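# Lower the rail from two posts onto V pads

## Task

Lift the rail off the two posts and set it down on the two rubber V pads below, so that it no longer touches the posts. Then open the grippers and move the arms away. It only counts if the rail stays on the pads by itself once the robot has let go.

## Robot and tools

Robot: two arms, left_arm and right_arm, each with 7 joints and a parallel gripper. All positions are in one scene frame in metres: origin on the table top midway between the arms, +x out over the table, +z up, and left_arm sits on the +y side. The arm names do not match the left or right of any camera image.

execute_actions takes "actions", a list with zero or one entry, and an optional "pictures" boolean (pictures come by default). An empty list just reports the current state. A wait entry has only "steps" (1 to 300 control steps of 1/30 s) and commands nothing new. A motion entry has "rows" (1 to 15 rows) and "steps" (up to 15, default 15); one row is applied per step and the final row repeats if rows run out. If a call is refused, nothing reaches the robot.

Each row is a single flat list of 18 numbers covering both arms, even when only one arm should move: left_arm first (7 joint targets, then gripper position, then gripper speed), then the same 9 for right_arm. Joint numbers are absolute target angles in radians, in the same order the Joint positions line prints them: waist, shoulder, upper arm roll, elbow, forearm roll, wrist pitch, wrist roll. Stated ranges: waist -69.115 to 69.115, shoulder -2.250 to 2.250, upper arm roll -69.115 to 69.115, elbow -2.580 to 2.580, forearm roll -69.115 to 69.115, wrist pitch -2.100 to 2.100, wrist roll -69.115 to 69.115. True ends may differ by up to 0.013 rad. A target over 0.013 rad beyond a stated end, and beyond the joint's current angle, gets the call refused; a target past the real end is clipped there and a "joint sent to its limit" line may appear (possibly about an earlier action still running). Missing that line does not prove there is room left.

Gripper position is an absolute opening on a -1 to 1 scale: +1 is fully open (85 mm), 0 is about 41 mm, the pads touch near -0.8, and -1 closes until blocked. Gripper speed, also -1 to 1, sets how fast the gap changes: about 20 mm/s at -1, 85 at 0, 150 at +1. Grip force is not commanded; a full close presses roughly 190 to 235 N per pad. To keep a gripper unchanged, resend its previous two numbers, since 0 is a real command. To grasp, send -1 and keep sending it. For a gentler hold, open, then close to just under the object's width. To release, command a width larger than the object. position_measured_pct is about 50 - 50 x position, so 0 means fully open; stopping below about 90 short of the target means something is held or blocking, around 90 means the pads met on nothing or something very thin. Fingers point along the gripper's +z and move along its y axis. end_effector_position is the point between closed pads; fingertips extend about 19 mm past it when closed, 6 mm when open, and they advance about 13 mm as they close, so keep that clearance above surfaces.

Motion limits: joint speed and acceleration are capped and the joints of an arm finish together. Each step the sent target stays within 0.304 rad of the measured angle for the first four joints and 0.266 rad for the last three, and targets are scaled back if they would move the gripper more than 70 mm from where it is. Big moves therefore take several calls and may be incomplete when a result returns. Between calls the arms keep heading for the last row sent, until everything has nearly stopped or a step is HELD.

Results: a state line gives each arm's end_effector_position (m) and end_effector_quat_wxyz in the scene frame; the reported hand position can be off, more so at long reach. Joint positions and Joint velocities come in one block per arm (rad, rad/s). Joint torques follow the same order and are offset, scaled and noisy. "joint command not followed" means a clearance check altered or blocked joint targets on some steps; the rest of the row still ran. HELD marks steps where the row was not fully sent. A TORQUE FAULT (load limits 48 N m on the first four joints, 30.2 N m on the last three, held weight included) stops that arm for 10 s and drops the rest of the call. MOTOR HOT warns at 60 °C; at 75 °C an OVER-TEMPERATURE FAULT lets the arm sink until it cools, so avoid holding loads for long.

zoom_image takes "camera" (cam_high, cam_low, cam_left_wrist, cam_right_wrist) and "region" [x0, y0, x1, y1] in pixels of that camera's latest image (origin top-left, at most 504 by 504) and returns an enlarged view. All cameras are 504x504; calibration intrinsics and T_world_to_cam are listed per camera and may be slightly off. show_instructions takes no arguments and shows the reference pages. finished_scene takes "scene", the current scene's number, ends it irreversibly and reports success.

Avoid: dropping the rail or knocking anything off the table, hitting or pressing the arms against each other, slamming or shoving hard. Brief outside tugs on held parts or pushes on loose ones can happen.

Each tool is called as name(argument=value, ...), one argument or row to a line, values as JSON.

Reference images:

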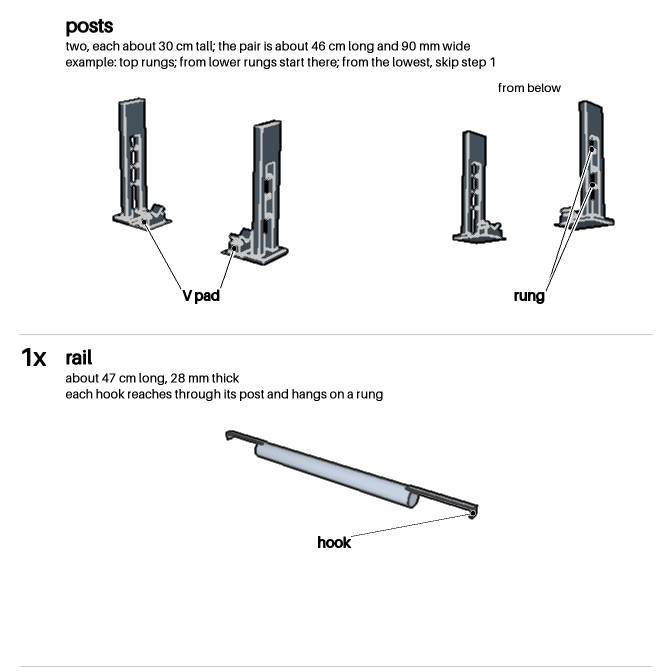

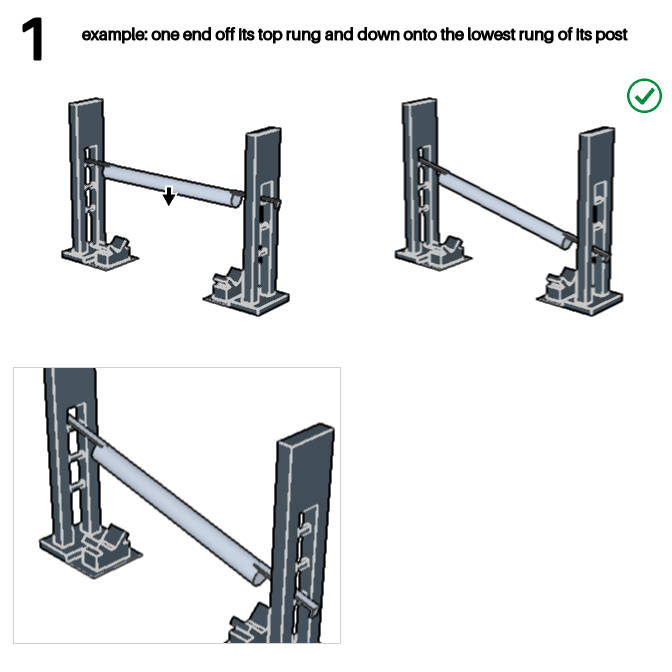

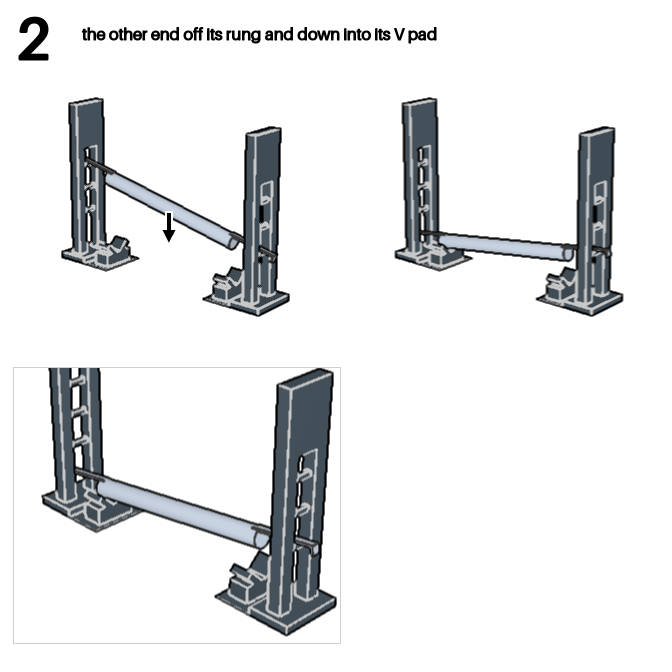

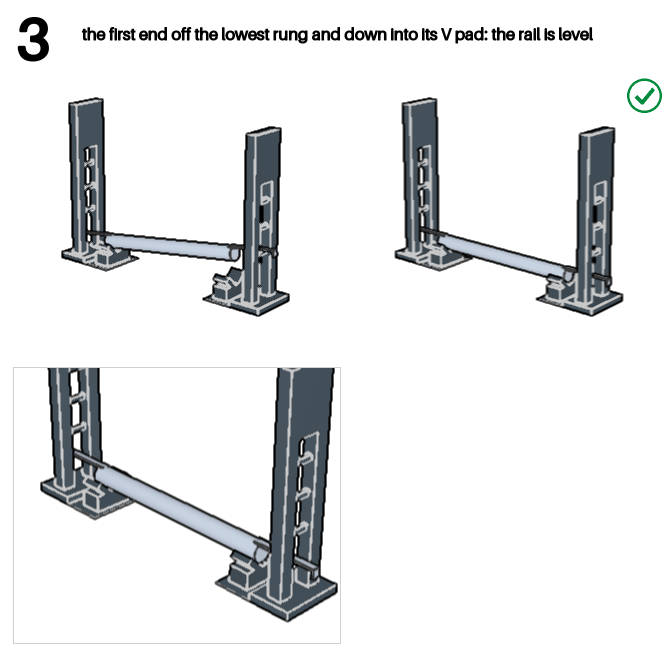

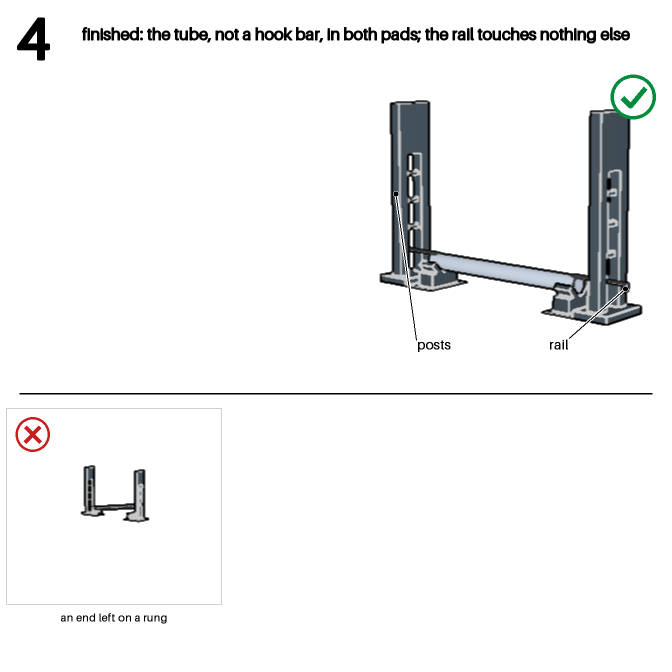

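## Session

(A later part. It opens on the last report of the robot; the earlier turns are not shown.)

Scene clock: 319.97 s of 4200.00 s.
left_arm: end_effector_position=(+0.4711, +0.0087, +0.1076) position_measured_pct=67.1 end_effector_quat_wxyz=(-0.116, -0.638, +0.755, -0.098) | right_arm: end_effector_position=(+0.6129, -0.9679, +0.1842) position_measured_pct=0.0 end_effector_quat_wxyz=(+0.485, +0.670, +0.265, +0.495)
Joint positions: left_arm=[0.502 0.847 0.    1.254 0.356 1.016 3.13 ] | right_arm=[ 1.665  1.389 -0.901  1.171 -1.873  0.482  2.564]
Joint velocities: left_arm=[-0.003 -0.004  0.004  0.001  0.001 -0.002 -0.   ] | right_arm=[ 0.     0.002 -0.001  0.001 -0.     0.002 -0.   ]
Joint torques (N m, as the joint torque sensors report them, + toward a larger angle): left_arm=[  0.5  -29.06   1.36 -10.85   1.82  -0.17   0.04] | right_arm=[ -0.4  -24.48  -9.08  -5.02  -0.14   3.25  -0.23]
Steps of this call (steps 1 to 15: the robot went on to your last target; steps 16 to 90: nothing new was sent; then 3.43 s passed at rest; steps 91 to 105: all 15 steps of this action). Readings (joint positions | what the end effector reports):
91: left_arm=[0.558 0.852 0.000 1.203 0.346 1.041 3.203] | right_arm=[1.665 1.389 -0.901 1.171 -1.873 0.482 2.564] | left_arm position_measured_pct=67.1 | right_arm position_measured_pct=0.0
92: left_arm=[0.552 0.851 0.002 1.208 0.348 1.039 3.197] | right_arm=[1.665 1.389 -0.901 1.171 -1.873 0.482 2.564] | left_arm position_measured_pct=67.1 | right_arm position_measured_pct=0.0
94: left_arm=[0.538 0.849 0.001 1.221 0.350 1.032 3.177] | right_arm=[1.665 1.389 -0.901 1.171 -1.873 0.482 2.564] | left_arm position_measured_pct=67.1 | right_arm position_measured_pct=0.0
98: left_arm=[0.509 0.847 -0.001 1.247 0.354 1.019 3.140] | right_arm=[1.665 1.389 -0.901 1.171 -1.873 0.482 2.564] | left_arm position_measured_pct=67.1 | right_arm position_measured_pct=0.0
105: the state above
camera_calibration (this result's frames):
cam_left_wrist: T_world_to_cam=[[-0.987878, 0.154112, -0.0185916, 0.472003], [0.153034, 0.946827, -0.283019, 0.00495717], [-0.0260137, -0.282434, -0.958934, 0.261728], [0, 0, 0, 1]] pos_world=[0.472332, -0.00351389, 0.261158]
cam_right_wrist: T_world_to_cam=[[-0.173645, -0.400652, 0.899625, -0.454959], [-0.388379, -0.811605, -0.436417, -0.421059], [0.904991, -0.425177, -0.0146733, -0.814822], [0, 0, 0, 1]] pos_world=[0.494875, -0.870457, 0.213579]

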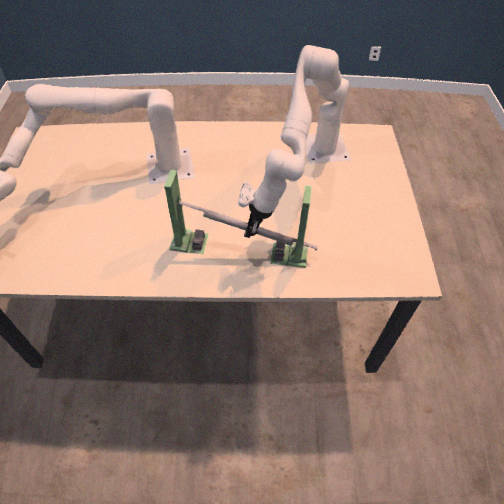

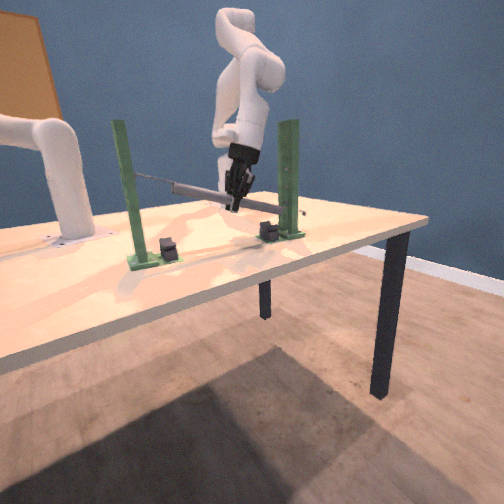

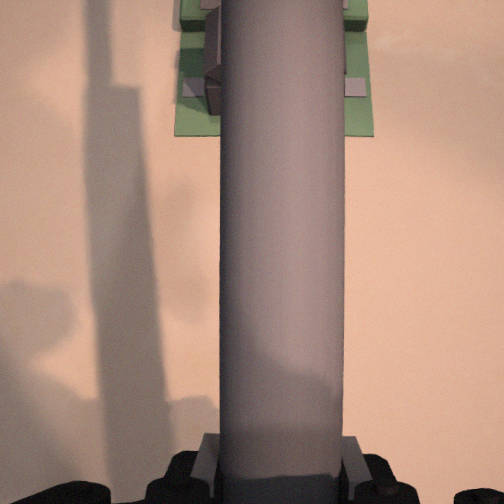

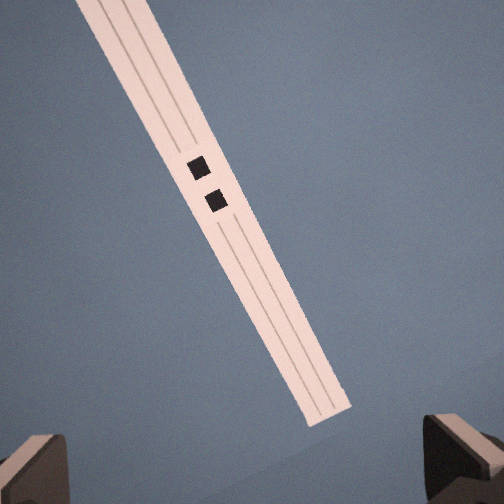

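execute_actions(
  actions=[
    {"rows":[[0.5397,0.8695,0,1.2368,0.2432,1.0043,3.2257,-1,0,1.665,1.389,-0.901,1.171,-1.873,0.482,2.564,1,0]],"steps":13},
  ],
  pictures=false,
)

execute_actions(
  actions=[
    {"rows":[[0.589,0.9014,0,1.2063,0.1196,1.01,3.3403,-1,0,1.665,1.389,-0.901,1.171,-1.873,0.482,2.564,1,0]],"steps":15},
  ],
)

zoom_image(
  camera="cam_low",
  region=[235, 150, 325, 250],
)

zoom_image(
  camera="cam_high",
  region=[150, 180, 330, 270],
)

Scene clock: 342.73 s of 4200.00 s.
left_arm: end_effector_position=(+0.4725, +0.0153, +0.0915) position_measured_pct=67.1 end_effector_quat_wxyz=(-0.080, -0.642, +0.759, -0.068) | right_arm: end_effector_position=(+0.6129, -0.9679, +0.1842) position_measured_pct=0.0 end_effector_quat_wxyz=(+0.485, +0.670, +0.265, +0.495)
Joint positions: left_arm=[ 0.539  0.869 -0.     1.237  0.243  1.004  3.226] | right_arm=[ 1.665  1.389 -0.901  1.171 -1.873  0.482  2.564]
Joint velocities: left_arm=[ 0.008  0.002  0.004 -0.002  0.002  0.     0.001] | right_arm=[0.    0.    0.    0.001 0.    0.001 0.001]
Joint torques (N m, as the joint torque sensors report them, + toward a larger angle): left_arm=[  0.35 -29.42   1.01 -10.59   1.21  -0.35  -0.02] | right_arm=[ -0.11 -24.46  -9.5   -4.86  -0.08   3.14  -0.32]
Steps of this call (steps 1 to 15: the robot went on to your last target; steps 16 to 90: nothing new was sent; then 19.33 s passed at rest; steps 91 to 103: all 13 steps of this action). Readings (joint positions | what the end effector reports):
91: left_arm=[0.502 0.847 -0.000 1.253 0.355 1.016 3.131] | right_arm=[1.665 1.389 -0.901 1.171 -1.873 0.482 2.564] | left_arm position_measured_pct=67.1 | right_arm position_measured_pct=0.0
92: left_arm=[0.507 0.850 -0.001 1.251 0.345 1.015 3.139] | right_arm=[1.665 1.389 -0.901 1.171 -1.873 0.482 2.564] | left_arm position_measured_pct=67.1 | right_arm position_measured_pct=0.0
94: left_arm=[0.524 0.859 -0.001 1.243 0.298 1.010 3.179] | right_arm=[1.665 1.389 -0.901 1.171 -1.873 0.482 2.564] | left_arm position_measured_pct=67.1 | right_arm position_measured_pct=0.0
98: left_arm=[0.538 0.869 0.001 1.238 0.245 1.005 3.224] | right_arm=[1.665 1.389 -0.901 1.171 -1.873 0.482 2.564] | left_arm position_measured_pct=67.1 | right_arm position_measured_pct=0.0
103: the state above

Scene clock: 343.23 s of 4200.00 s.
left_arm: end_effector_position=(+0.4726, +0.0170, +0.0757) position_measured_pct=67.1 end_effector_quat_wxyz=(-0.040, -0.645, +0.763, -0.034) | right_arm: end_effector_position=(+0.6129, -0.9679, +0.1842) position_measured_pct=0.0 end_effector_quat_wxyz=(+0.485, +0.670, +0.265, +0.495)
Joint positions: left_arm=[0.589 0.901 0.    1.206 0.12  1.01  3.34 ] | right_arm=[ 1.665  1.389 -0.901  1.171 -1.873  0.482  2.564]
Joint velocities: left_arm=[ 0.006  0.002 -0.    -0.001 -0.001  0.001  0.   ] | right_arm=[-0.    -0.001 -0.001  0.    -0.     0.     0.   ]
Joint torques (N m, as the joint torque sensors report them, + toward a larger angle): left_arm=[  0.22 -29.66   0.54 -10.59   0.84  -0.34   0.29] | right_arm=[ -0.42 -24.73  -9.21  -5.25   0.11   3.23  -0.3 ]
Steps of this call (steps 1 to 15: all 15 steps of this action). Readings (joint positions | what the end effector reports):
1: left_arm=[0.540 0.870 -0.000 1.236 0.242 1.005 3.227] | right_arm=[1.665 1.389 -0.901 1.171 -1.873 0.482 2.564] | left_arm position_measured_pct=67.1 | right_arm position_measured_pct=0.0
2: left_arm=[0.545 0.873 -0.001 1.233 0.232 1.006 3.236] | right_arm=[1.665 1.389 -0.901 1.171 -1.873 0.482 2.564] | left_arm position_measured_pct=67.1 | right_arm position_measured_pct=0.0
4: left_arm=[0.567 0.886 -0.001 1.220 0.184 1.008 3.281] | right_arm=[1.665 1.389 -0.901 1.171 -1.873 0.482 2.564] | left_arm position_measured_pct=67.1 | right_arm position_measured_pct=0.0
8: left_arm=[0.586 0.900 0.001 1.208 0.122 1.010 3.338] | right_arm=[1.665 1.389 -0.901 1.171 -1.873 0.482 2.564] | left_arm position_measured_pct=67.1 | right_arm position_measured_pct=0.0
15: the state above
camera_calibration (this result's frames):
cam_left_wrist: T_world_to_cam=[[-0.987322, 0.157287, -0.0213776, 0.471584], [0.158558, 0.983577, -0.0862357, -0.030325], [0.00746271, -0.088532, -0.996045, 0.217144], [0, 0, 0, 1]] pos_world=[0.468793, -0.0251228, 0.223752]
cam_right_wrist: T_world_to_cam=[[-0.173645, -0.400652, 0.899625, -0.454959], [-0.388378, -0.811605, -0.436417, -0.421059], [0.904991, -0.425177, -0.0146732, -0.814821], [0, 0, 0, 1]] pos_world=[0.494875, -0.870457, 0.213579]

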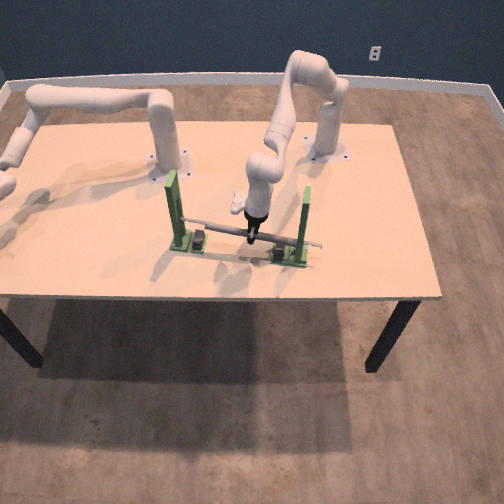

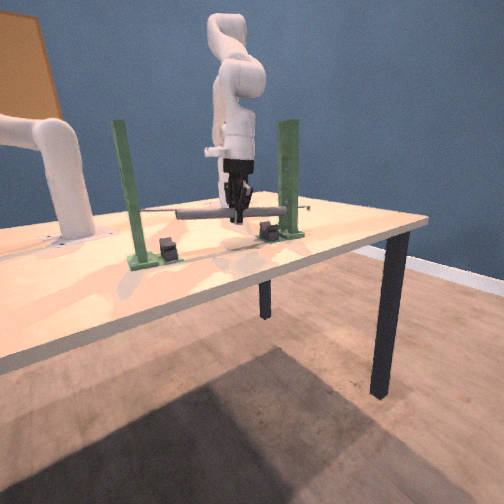

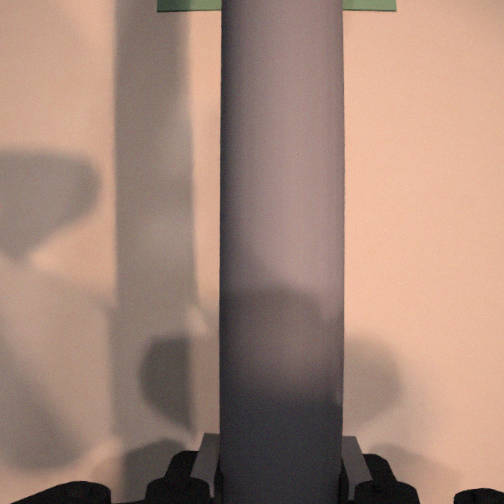

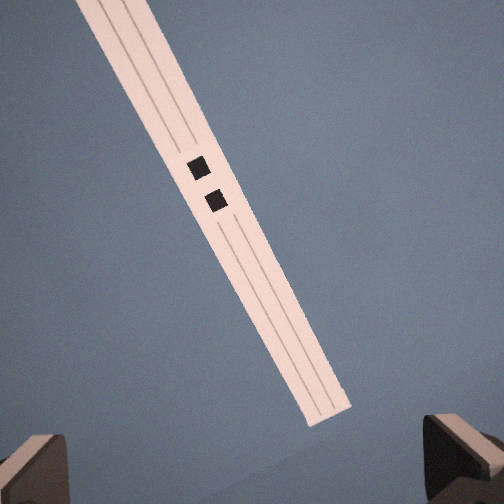

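Region (235, 150, 325, 250) of cam_low's 504x504 image, scaled by 5.040, with more detail than that image has; it fills the left 454 columns of this view, and the rest is white.

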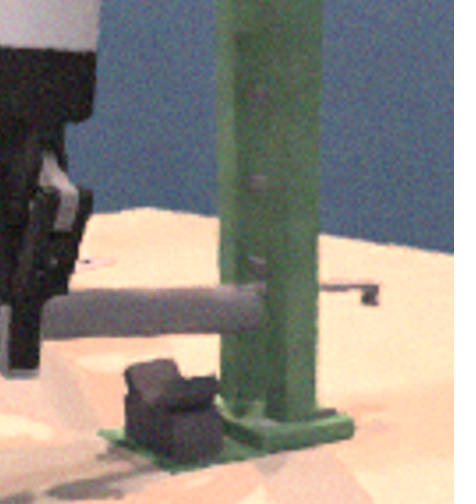

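Region (150, 180, 330, 270) of cam_high's 504x504 image, scaled by 2.800, with more detail than that image has.

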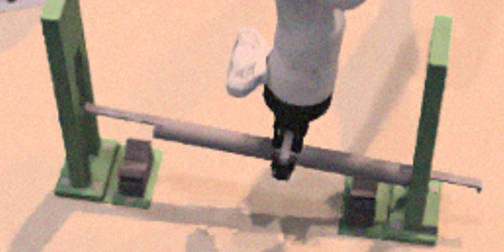

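execute_actions(
  actions=[
    {"rows":[[0.6391,0.951,0,1.1714,0,1.0192,3.4521,-1,0,1.665,1.389,-0.901,1.171,-1.873,0.482,2.564,1,0]],"steps":15},
  ],
)

zoom_image(
  camera="cam_low",
  region=[120, 170, 320, 280],
)

zoom_image(
  camera="cam_high",
  region=[150, 180, 330, 270],
)

Scene clock: 347.90 s of 4200.00 s.
left_arm: end_effector_position=(+0.4728, +0.0180, +0.0534) position_measured_pct=67.1 end_effector_quat_wxyz=(+0.000, -0.645, +0.764, -0.000) | right_arm: end_effector_position=(+0.6129, -0.9679, +0.1842) position_measured_pct=0.0 end_effector_quat_wxyz=(+0.485, +0.670, +0.265, +0.495)
Joint positions: left_arm=[0.639 0.951 0.    1.171 0.    1.019 3.452] | right_arm=[ 1.665  1.389 -0.901  1.171 -1.873  0.482  2.564]
Joint velocities: left_arm=[ 0.006  0.003  0.002 -0.001 -0.001  0.001  0.   ] | right_arm=[-0.     0.001  0.    -0.001  0.001  0.    -0.   ]
Joint torques (N m, as the joint torque sensors report them, + toward a larger angle): left_arm=[  0.23 -30.32  -0.11 -10.49   0.58  -0.2    0.15] | right_arm=[ -0.14 -24.4   -9.5   -4.77  -0.02   3.35  -0.25]
Steps of this call (steps 1 to 15: the robot went on to your last target; steps 16 to 90: nothing new was sent; then 1.17 s passed at rest; steps 91 to 105: all 15 steps of this action). Readings (joint positions | what the end effector reports):
91: left_arm=[0.590 0.902 -0.000 1.206 0.118 1.010 3.342] | right_arm=[1.665 1.389 -0.901 1.171 -1.873 0.482 2.564] | left_arm position_measured_pct=67.1 | right_arm position_measured_pct=0.0
92: left_arm=[0.595 0.907 -0.001 1.202 0.108 1.011 3.350] | right_arm=[1.665 1.389 -0.901 1.171 -1.873 0.482 2.564] | left_arm position_measured_pct=67.1 | right_arm position_measured_pct=0.0
94: left_arm=[0.617 0.928 -0.001 1.186 0.060 1.014 3.395] | right_arm=[1.665 1.389 -0.901 1.171 -1.873 0.482 2.564] | left_arm position_measured_pct=67.1 | right_arm position_measured_pct=0.0
98: left_arm=[0.637 0.949 0.001 1.174 0.002 1.019 3.450] | right_arm=[1.665 1.389 -0.901 1.171 -1.873 0.482 2.564] | left_arm position_measured_pct=67.1 | right_arm position_measured_pct=0.0
105: the state above
camera_calibration (this result's frames):
cam_left_wrist: T_world_to_cam=[[-0.986817, 0.160291, -0.0223163, 0.47085], [0.159899, 0.986962, 0.0184042, -0.0394764], [0.0249754, 0.0145933, -0.999582, 0.185049], [0, 0, 0, 1]] pos_world=[0.466334, -0.039212, 0.196206]
cam_right_wrist: T_world_to_cam=[[-0.173645, -0.400652, 0.899625, -0.454959], [-0.388378, -0.811605, -0.436417, -0.421059], [0.904991, -0.425177, -0.0146732, -0.814822], [0, 0, 0, 1]] pos_world=[0.494875, -0.870457, 0.213579]

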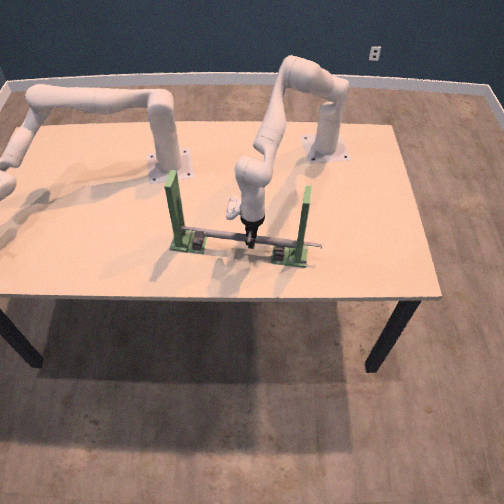

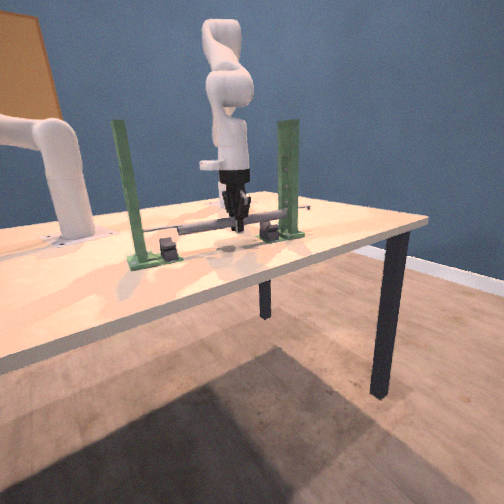

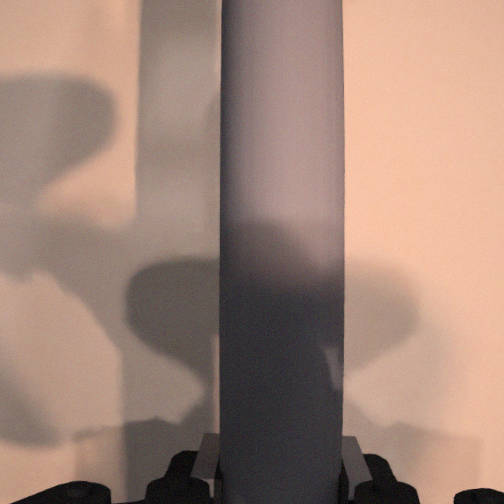

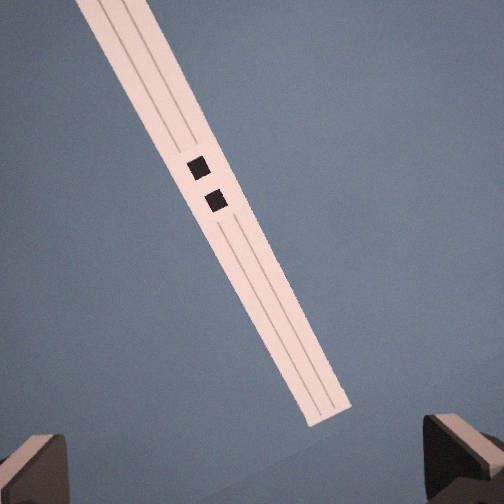

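Region (120, 170, 320, 280) of cam_low's 504x504 image, scaled by 2.520, with more detail than that image has; it fills the top 277 rows of this view, and the rest is white.

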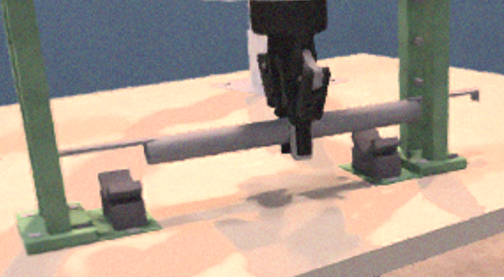

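Region (150, 180, 330, 270) of cam_high's 504x504 image, scaled by 2.800, with more detail than that image has.

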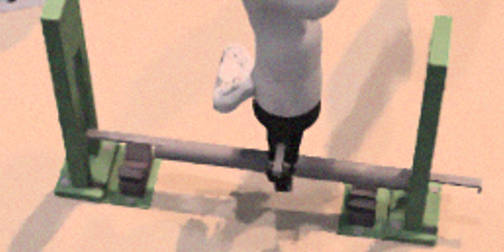

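execute_actions(
  actions=[
    {"rows":[[0.6986,0.9838,0,1.0966,0,1.0612,3.5116,-1,0,1.665,1.389,-0.901,1.171,-1.873,0.482,2.564,1,0]],"steps":15},
  ],
)

zoom_image(
  camera="cam_low",
  region=[120, 190, 320, 280],
)

zoom_image(
  camera="cam_high",
  region=[150, 200, 330, 280],
)

Scene clock: 353.63 s of 4200.00 s.
left_arm: end_effector_position=(+0.4664, -0.0204, +0.0535) position_measured_pct=67.1 end_effector_quat_wxyz=(+0.000, -0.645, +0.764, -0.000) | right_arm: end_effector_position=(+0.6129, -0.9679, +0.1842) position_measured_pct=0.0 end_effector_quat_wxyz=(+0.485, +0.670, +0.265, +0.495)
Joint positions: left_arm=[ 0.698  0.983 -0.     1.097 -0.     1.061  3.512] | right_arm=[ 1.665  1.389 -0.901  1.171 -1.873  0.482  2.564]
Joint velocities: left_arm=[ 0.003  0.005  0.    -0.001  0.001  0.    -0.001] | right_arm=[-0.    -0.001  0.     0.002  0.001  0.    -0.   ]
Joint torques (N m, as the joint torque sensors report them, + toward a larger angle): left_arm=[  0.73 -30.33   0.06 -10.46   0.55  -0.38   0.02] | right_arm=[ -0.16 -24.75  -9.23  -4.77  -0.21   3.12  -0.27]
Steps of this call (steps 1 to 15: the robot went on to your last target; steps 16 to 90: nothing new was sent; then 2.23 s passed at rest; steps 91 to 105: all 15 steps of this action). Readings (joint positions | what the end effector reports):
91: left_arm=[0.640 0.952 -0.000 1.170 -0.000 1.020 3.453] | right_arm=[1.665 1.389 -0.901 1.171 -1.873 0.482 2.564] | left_arm position_measured_pct=67.1 | right_arm position_measured_pct=0.0
92: left_arm=[0.645 0.955 -0.002 1.165 -0.001 1.023 3.457] | right_arm=[1.665 1.389 -0.901 1.171 -1.873 0.482 2.564] | left_arm position_measured_pct=67.1 | right_arm position_measured_pct=0.0
94: left_arm=[0.666 0.968 -0.004 1.138 -0.002 1.038 3.477] | right_arm=[1.665 1.389 -0.901 1.171 -1.873 0.482 2.564] | left_arm position_measured_pct=67.1 | right_arm position_measured_pct=0.0
98: left_arm=[0.696 0.982 0.003 1.100 0.002 1.059 3.510] | right_arm=[1.665 1.389 -0.901 1.171 -1.873 0.482 2.564] | left_arm position_measured_pct=67.1 | right_arm position_measured_pct=0.0
105: the state above
camera_calibration (this result's frames):
cam_left_wrist: T_world_to_cam=[[-0.986809, 0.160317, -0.0225129, 0.470664], [0.159915, 0.986955, 0.0186326, -0.000620991], [0.0252063, 0.0147867, -0.999573, 0.185767], [0, 0, 0, 1]] pos_world=[0.459872, -0.0775892, 0.196295]
cam_right_wrist: T_world_to_cam=[[-0.173646, -0.400652, 0.899625, -0.454959], [-0.388378, -0.811605, -0.436417, -0.421059], [0.904991, -0.425177, -0.014673, -0.814822], [0, 0, 0, 1]] pos_world=[0.494875, -0.870457, 0.213579]

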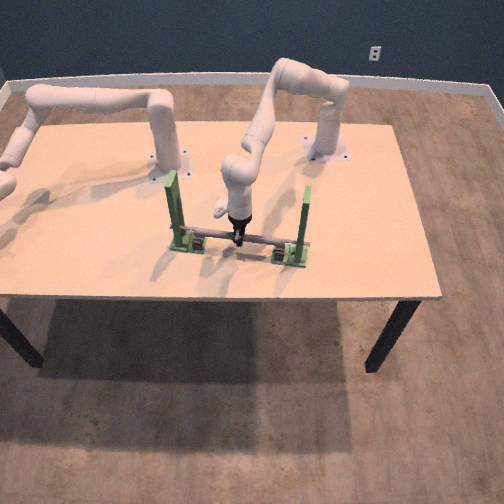

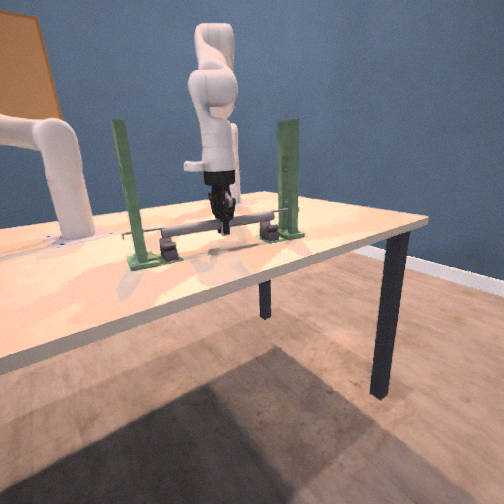

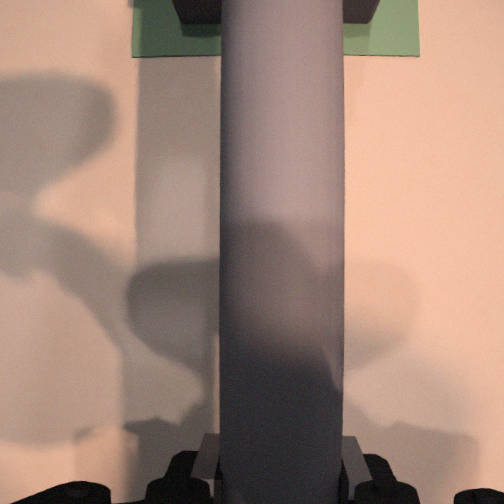

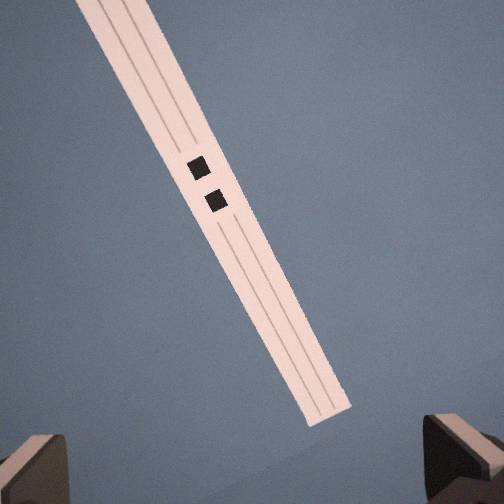

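Region (120, 190, 320, 280) of cam_low's 504x504 image, scaled by 2.520, with more detail than that image has; it fills the top 227 rows of this view, and the rest is white.

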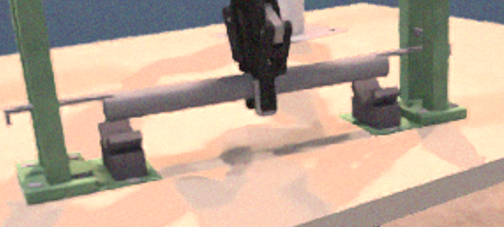

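Region (150, 200, 330, 280) of cam_high's 504x504 image, scaled by 2.800, with more detail than that image has.

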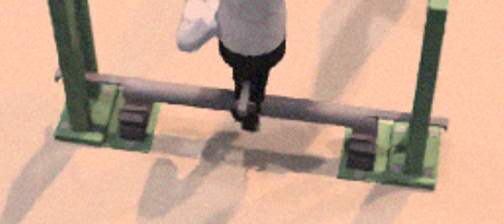

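execute_actions(
  actions=[
    {"rows":[[0.6986,0.9942,0,1.102,0,1.0453,3.5116,-1,0,1.665,1.389,-0.901,1.171,-1.873,0.482,2.564,1,0]],"steps":15},
  ],
)

zoom_image(
  camera="cam_low",
  region=[120, 190, 320, 280],
)

Scene clock: 359.07 s of 4200.00 s.
left_arm: end_effector_position=(+0.4661, -0.0206, +0.0452) position_measured_pct=67.1 end_effector_quat_wxyz=(+0.000, -0.645, +0.764, -0.000) | right_arm: end_effector_position=(+0.6129, -0.9679, +0.1842) position_measured_pct=0.0 end_effector_quat_wxyz=(+0.485, +0.670, +0.265, +0.495)
Joint positions: left_arm=[ 0.699  0.994  0.     1.102 -0.     1.045  3.512] | right_arm=[ 1.665  1.389 -0.901  1.171 -1.873  0.482  2.564]
Joint velocities: left_arm=[-0.001 -0.     0.002 -0.    -0.    -0.001  0.   ] | right_arm=[-0.     0.    -0.    -0.001  0.    -0.001  0.001]
Joint torques (N m, as the joint torque sensors report them, + toward a larger angle): left_arm=[  0.04 -31.03   0.09 -10.54   0.57  -0.25   0.11] | right_arm=[ -0.28 -24.47  -9.22  -5.05   0.02   3.19  -0.44]
Steps of this call (steps 1 to 15: the robot went on to your last target; steps 16 to 90: nothing new was sent; then 1.93 s passed at rest; steps 91 to 105: all 15 steps of this action). Readings (joint positions | what the end effector reports):
91: left_arm=[0.699 0.985 0.000 1.097 -0.000 1.060 3.512] | right_arm=[1.665 1.389 -0.901 1.171 -1.873 0.482 2.564] | left_arm position_measured_pct=67.1 | right_arm position_measured_pct=0.0
92: left_arm=[0.699 0.988 0.000 1.098 0.000 1.055 3.512] | right_arm=[1.665 1.389 -0.901 1.171 -1.873 0.482 2.564] | left_arm position_measured_pct=67.1 | right_arm position_measured_pct=0.0
94: left_arm=[0.699 0.992 0.000 1.101 0.000 1.048 3.512] | right_arm=[1.665 1.389 -0.901 1.171 -1.873 0.482 2.564] | left_arm position_measured_pct=67.1 | right_arm position_measured_pct=0.0
98: left_arm=[0.699 0.994 -0.000 1.102 -0.000 1.046 3.512] | right_arm=[1.665 1.389 -0.901 1.171 -1.873 0.482 2.564] | left_arm position_measured_pct=67.1 | right_arm position_measured_pct=0.0
105: the state above
camera_calibration (this result's frames):
cam_left_wrist: T_world_to_cam=[[-0.986749, 0.160731, -0.0221893, 0.470224], [0.160336, 0.986888, 0.0185405, -0.000376094], [0.0248784, 0.014737, -0.999582, 0.177716], [0, 0, 0, 1]] pos_world=[0.459632, -0.0778272, 0.188083]
cam_right_wrist: T_world_to_cam=[[-0.173646, -0.400652, 0.899625, -0.454959], [-0.388378, -0.811605, -0.436417, -0.421059], [0.904991, -0.425177, -0.0146731, -0.814822], [0, 0, 0, 1]] pos_world=[0.494875, -0.870457, 0.213579]

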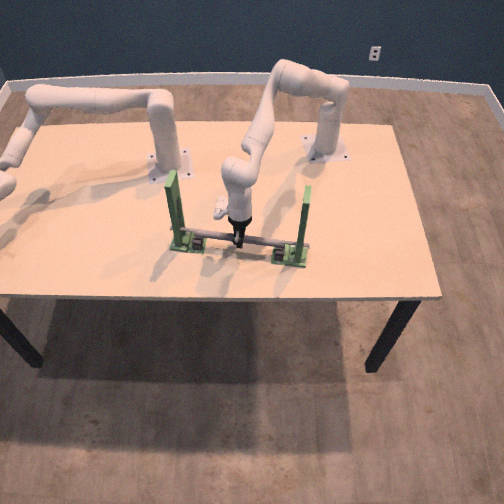

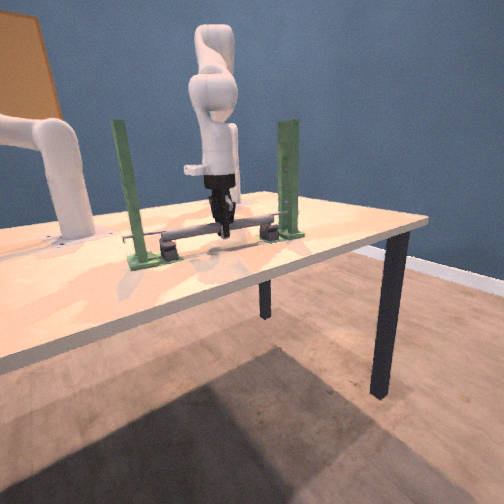

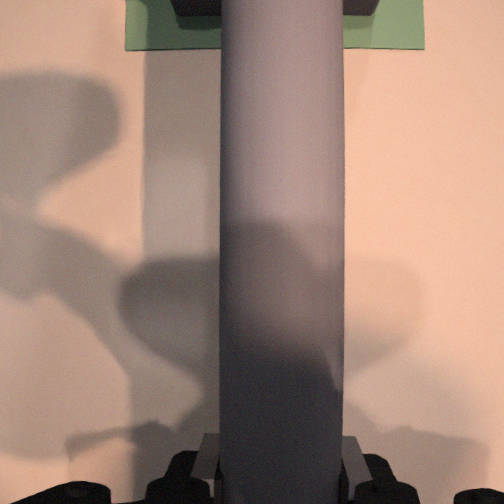

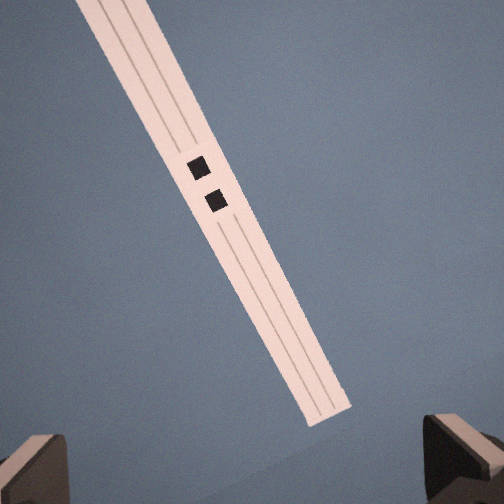

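Region (120, 190, 320, 280) of cam_low's 504x504 image, scaled by 2.520, with more detail than that image has; it fills the top 227 rows of this view, and the rest is white.

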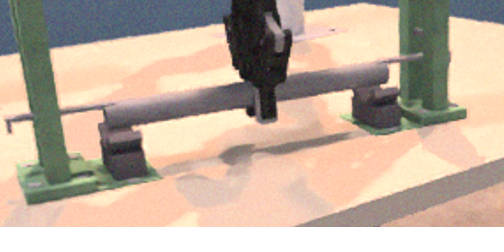

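execute_actions(
  actions=[
    {"rows":[[0.6986,0.9994,0,1.1047,0,1.0374,3.5116,-1,0,1.665,1.389,-0.901,1.171,-1.873,0.482,2.564,1,0]],"steps":10},
  ],
  pictures=false,
)

Scene clock: 362.40 s of 4200.00 s.
left_arm: end_effector_position=(+0.4660, -0.0206, +0.0413) position_measured_pct=67.1 end_effector_quat_wxyz=(+0.000, -0.645, +0.764, -0.000) | right_arm: end_effector_position=(+0.6129, -0.9679, +0.1842) position_measured_pct=0.0 end_effector_quat_wxyz=(+0.485, +0.670, +0.265, +0.495)
Joint positions: left_arm=[ 0.699  0.999 -0.     1.105  0.     1.037  3.512] | right_arm=[ 1.665  1.389 -0.901  1.171 -1.873  0.482  2.564]
Joint velocities: left_arm=[ 0.001 -0.     0.003 -0.     0.    -0.002 -0.   ] | right_arm=[ 0.    -0.001 -0.     0.001 -0.001  0.002  0.   ]
Joint torques (N m, as the joint torque sensors report them, + toward a larger angle): left_arm=[  0.15 -31.17   0.13 -10.45   0.62  -0.11   0.02] | right_arm=[ -0.38 -24.63  -9.35  -4.89  -0.07   3.27  -0.23]
Steps of this call (steps 1 to 15: the robot went on to your last target; steps 16 to 90: nothing new was sent; steps 91 to 100: all 10 steps of this action). Readings (joint positions | what the end effector reports):
91: left_arm=[0.699 0.995 0.000 1.102 -0.000 1.044 3.512] | right_arm=[1.665 1.389 -0.901 1.171 -1.873 0.482 2.564] | left_arm position_measured_pct=67.1 | right_arm position_measured_pct=0.0
92: left_arm=[0.699 0.996 0.000 1.103 0.000 1.042 3.512] | right_arm=[1.665 1.389 -0.901 1.171 -1.873 0.482 2.564] | left_arm position_measured_pct=67.1 | right_arm position_measured_pct=0.0
94: left_arm=[0.699 0.999 -0.000 1.104 -0.000 1.039 3.512] | right_arm=[1.665 1.389 -0.901 1.171 -1.873 0.482 2.564] | left_arm position_measured_pct=67.1 | right_arm position_measured_pct=0.0
98: left_arm=[0.699 0.999 -0.000 1.105 -0.000 1.038 3.512] | right_arm=[1.665 1.389 -0.901 1.171 -1.873 0.482 2.564] | left_arm position_measured_pct=67.1 | right_arm position_measured_pct=0.0
100: the state above

Another 3 mm.

execute_actions(
  actions=[
    {"rows":[[0.6986,1.0033,0,1.1067,0,1.0315,3.5116,-1,0,1.665,1.389,-0.901,1.171,-1.873,0.482,2.564,1,0]],"steps":10},
  ],
)

zoom_image(
  camera="cam_low",
  region=[120, 190, 320, 280],
)

Scene clock: 365.63 s of 4200.00 s.
left_arm: end_effector_position=(+0.4660, -0.0206, +0.0383) position_measured_pct=67.1 end_effector_quat_wxyz=(+0.000, -0.645, +0.764, -0.000) | right_arm: end_effector_position=(+0.6129, -0.9679, +0.1842) position_measured_pct=0.0 end_effector_quat_wxyz=(+0.485, +0.670, +0.265, +0.495)
Joint positions: left_arm=[ 0.699  1.003 -0.     1.107  0.     1.032  3.512] | right_arm=[ 1.665  1.389 -0.901  1.171 -1.873  0.482  2.564]
Joint velocities: left_arm=[-0.001  0.001  0.001 -0.     0.     0.    -0.001] | right_arm=[-0.    -0.001  0.001 -0.     0.002 -0.     0.   ]
Joint torques (N m, as the joint torque sensors report them, + toward a larger angle): left_arm=[  0.26 -31.07   0.12 -10.23   0.56  -0.24   0.22] | right_arm=[ -0.05 -24.49  -9.38  -5.08  -0.21   3.24  -0.48]
Steps of this call (steps 1 to 15: the robot went on to your last target; steps 16 to 87: nothing new was sent; steps 88 to 97: all 10 steps of this action). Readings (joint positions | what the end effector reports):
88: left_arm=[0.699 1.000 0.000 1.105 -0.000 1.037 3.512] | right_arm=[1.665 1.389 -0.901 1.171 -1.873 0.482 2.564] | left_arm position_measured_pct=67.1 | right_arm position_measured_pct=0.0
89: left_arm=[0.699 1.001 0.000 1.105 0.000 1.035 3.512] | right_arm=[1.665 1.389 -0.901 1.171 -1.873 0.482 2.564] | left_arm position_measured_pct=67.1 | right_arm position_measured_pct=0.0
91: left_arm=[0.699 1.003 -0.000 1.106 -0.000 1.032 3.512] | right_arm=[1.665 1.389 -0.901 1.171 -1.873 0.482 2.564] | left_arm position_measured_pct=67.1 | right_arm position_measured_pct=0.0
95: left_arm=[0.699 1.003 -0.000 1.107 -0.000 1.032 3.512] | right_arm=[1.665 1.389 -0.901 1.171 -1.873 0.482 2.564] | left_arm position_measured_pct=67.1 | right_arm position_measured_pct=0.0
97: the state above
camera_calibration (this result's frames):
cam_left_wrist: T_world_to_cam=[[-0.98675, 0.160724, -0.0221704, 0.469943], [0.16033, 0.986889, 0.0185437, -0.000295661], [0.0248601, 0.0147434, -0.999582, 0.170776], [0, 0, 0, 1]] pos_world=[0.459518, -0.0777571, 0.181129]
cam_right_wrist: T_world_to_cam=[[-0.173646, -0.400652, 0.899625, -0.454959], [-0.388378, -0.811605, -0.436417, -0.421058], [0.904991, -0.425177, -0.014673, -0.814822], [0, 0, 0, 1]] pos_world=[0.494875, -0.870457, 0.213579]

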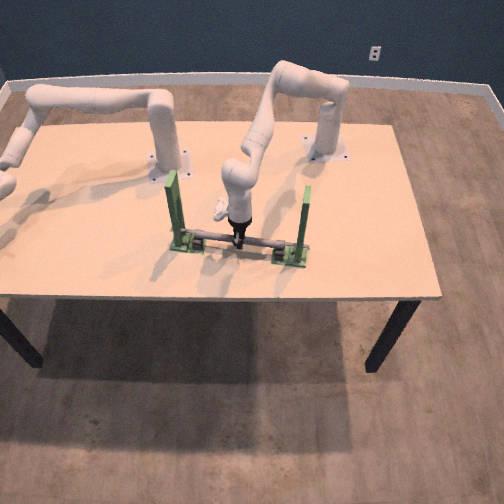

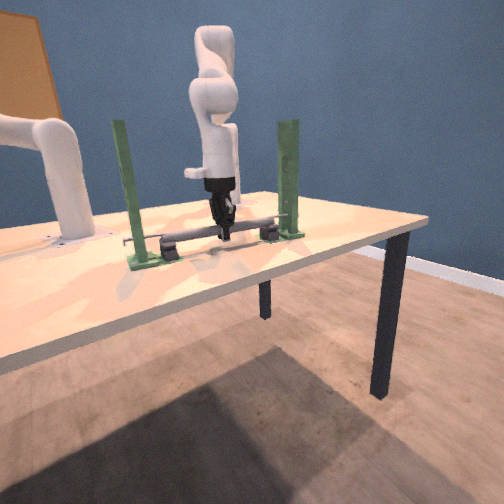

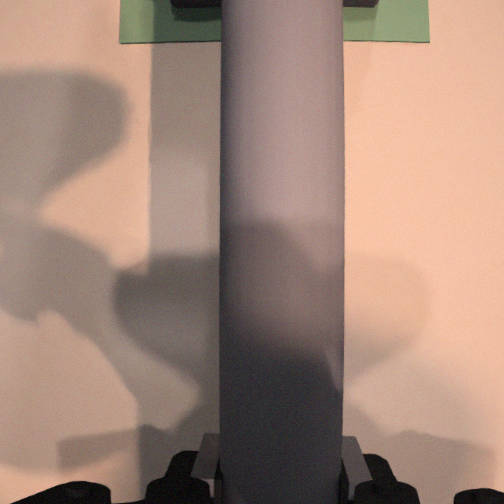

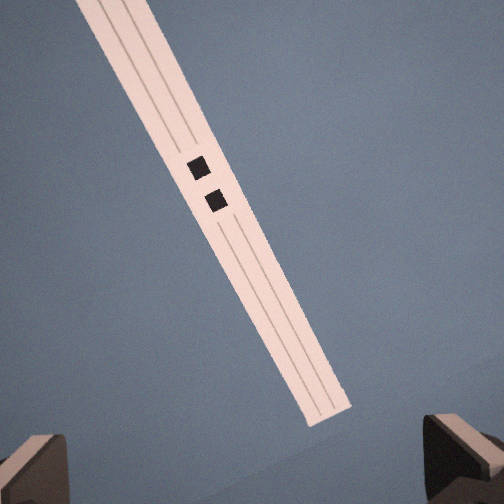

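Region (120, 190, 320, 280) of cam_low's 504x504 image, scaled by 2.520, with more detail than that image has; it fills the top 227 rows of this view, and the rest is white.

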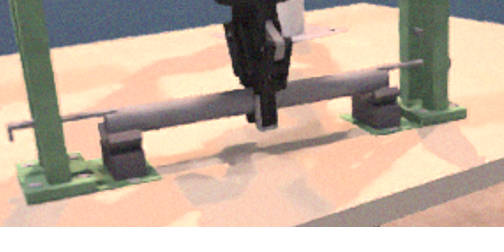

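execute_actions(
  actions=[
    {"rows":[[0.6986,1.0066,0,1.1084,0,1.0266,3.5116,-1,0,1.665,1.389,-0.901,1.171,-1.873,0.482,2.564,1,0]],"steps":10},
  ],
  pictures=false,
)

Scene clock: 367.97 s of 4200.00 s.
left_arm: end_effector_position=(+0.4659, -0.0205, +0.0358) position_measured_pct=67.1 end_effector_quat_wxyz=(-0.000, -0.645, +0.764, +0.000) | right_arm: end_effector_position=(+0.6129, -0.9679, +0.1842) position_measured_pct=0.0 end_effector_quat_wxyz=(+0.485, +0.670, +0.265, +0.495)
Joint positions: left_arm=[ 0.699  1.007 -0.     1.108  0.     1.027  3.512] | right_arm=[ 1.665  1.389 -0.901  1.171 -1.873  0.482  2.564]
Joint velocities: left_arm=[ 0.001 -0.001  0.001 -0.     0.     0.001 -0.   ] | right_arm=[ 0.    -0.     0.    -0.    -0.     0.001 -0.001]
Joint torques (N m, as the joint torque sensors report them, + toward a larger angle): left_arm=[  0.66 -31.05   0.18 -10.14   0.4   -0.27   0.18] | right_arm=[ -0.15 -24.61  -9.04  -5.18  -0.11   3.29  -0.46]
Steps of this call (steps 1 to 15: the robot went on to your last target; steps 16 to 60: nothing new was sent; steps 61 to 70: all 10 steps of this action). Readings (joint positions | what the end effector reports):
61: left_arm=[0.699 1.004 0.000 1.107 -0.000 1.031 3.512] | right_arm=[1.665 1.389 -0.901 1.171 -1.873 0.482 2.564] | left_arm position_measured_pct=67.1 | right_arm position_measured_pct=0.0
62: left_arm=[0.699 1.005 0.000 1.107 0.000 1.029 3.512] | right_arm=[1.665 1.389 -0.901 1.171 -1.873 0.482 2.564] | left_arm position_measured_pct=67.1 | right_arm position_measured_pct=0.0
64: left_arm=[0.699 1.006 -0.000 1.108 -0.000 1.027 3.512] | right_arm=[1.665 1.389 -0.901 1.171 -1.873 0.482 2.564] | left_arm position_measured_pct=67.1 | right_arm position_measured_pct=0.0
68: left_arm=[0.699 1.007 -0.000 1.108 -0.000 1.027 3.512] | right_arm=[1.665 1.389 -0.901 1.171 -1.873 0.482 2.564] | left_arm position_measured_pct=67.1 | right_arm position_measured_pct=0.0
70: the state above


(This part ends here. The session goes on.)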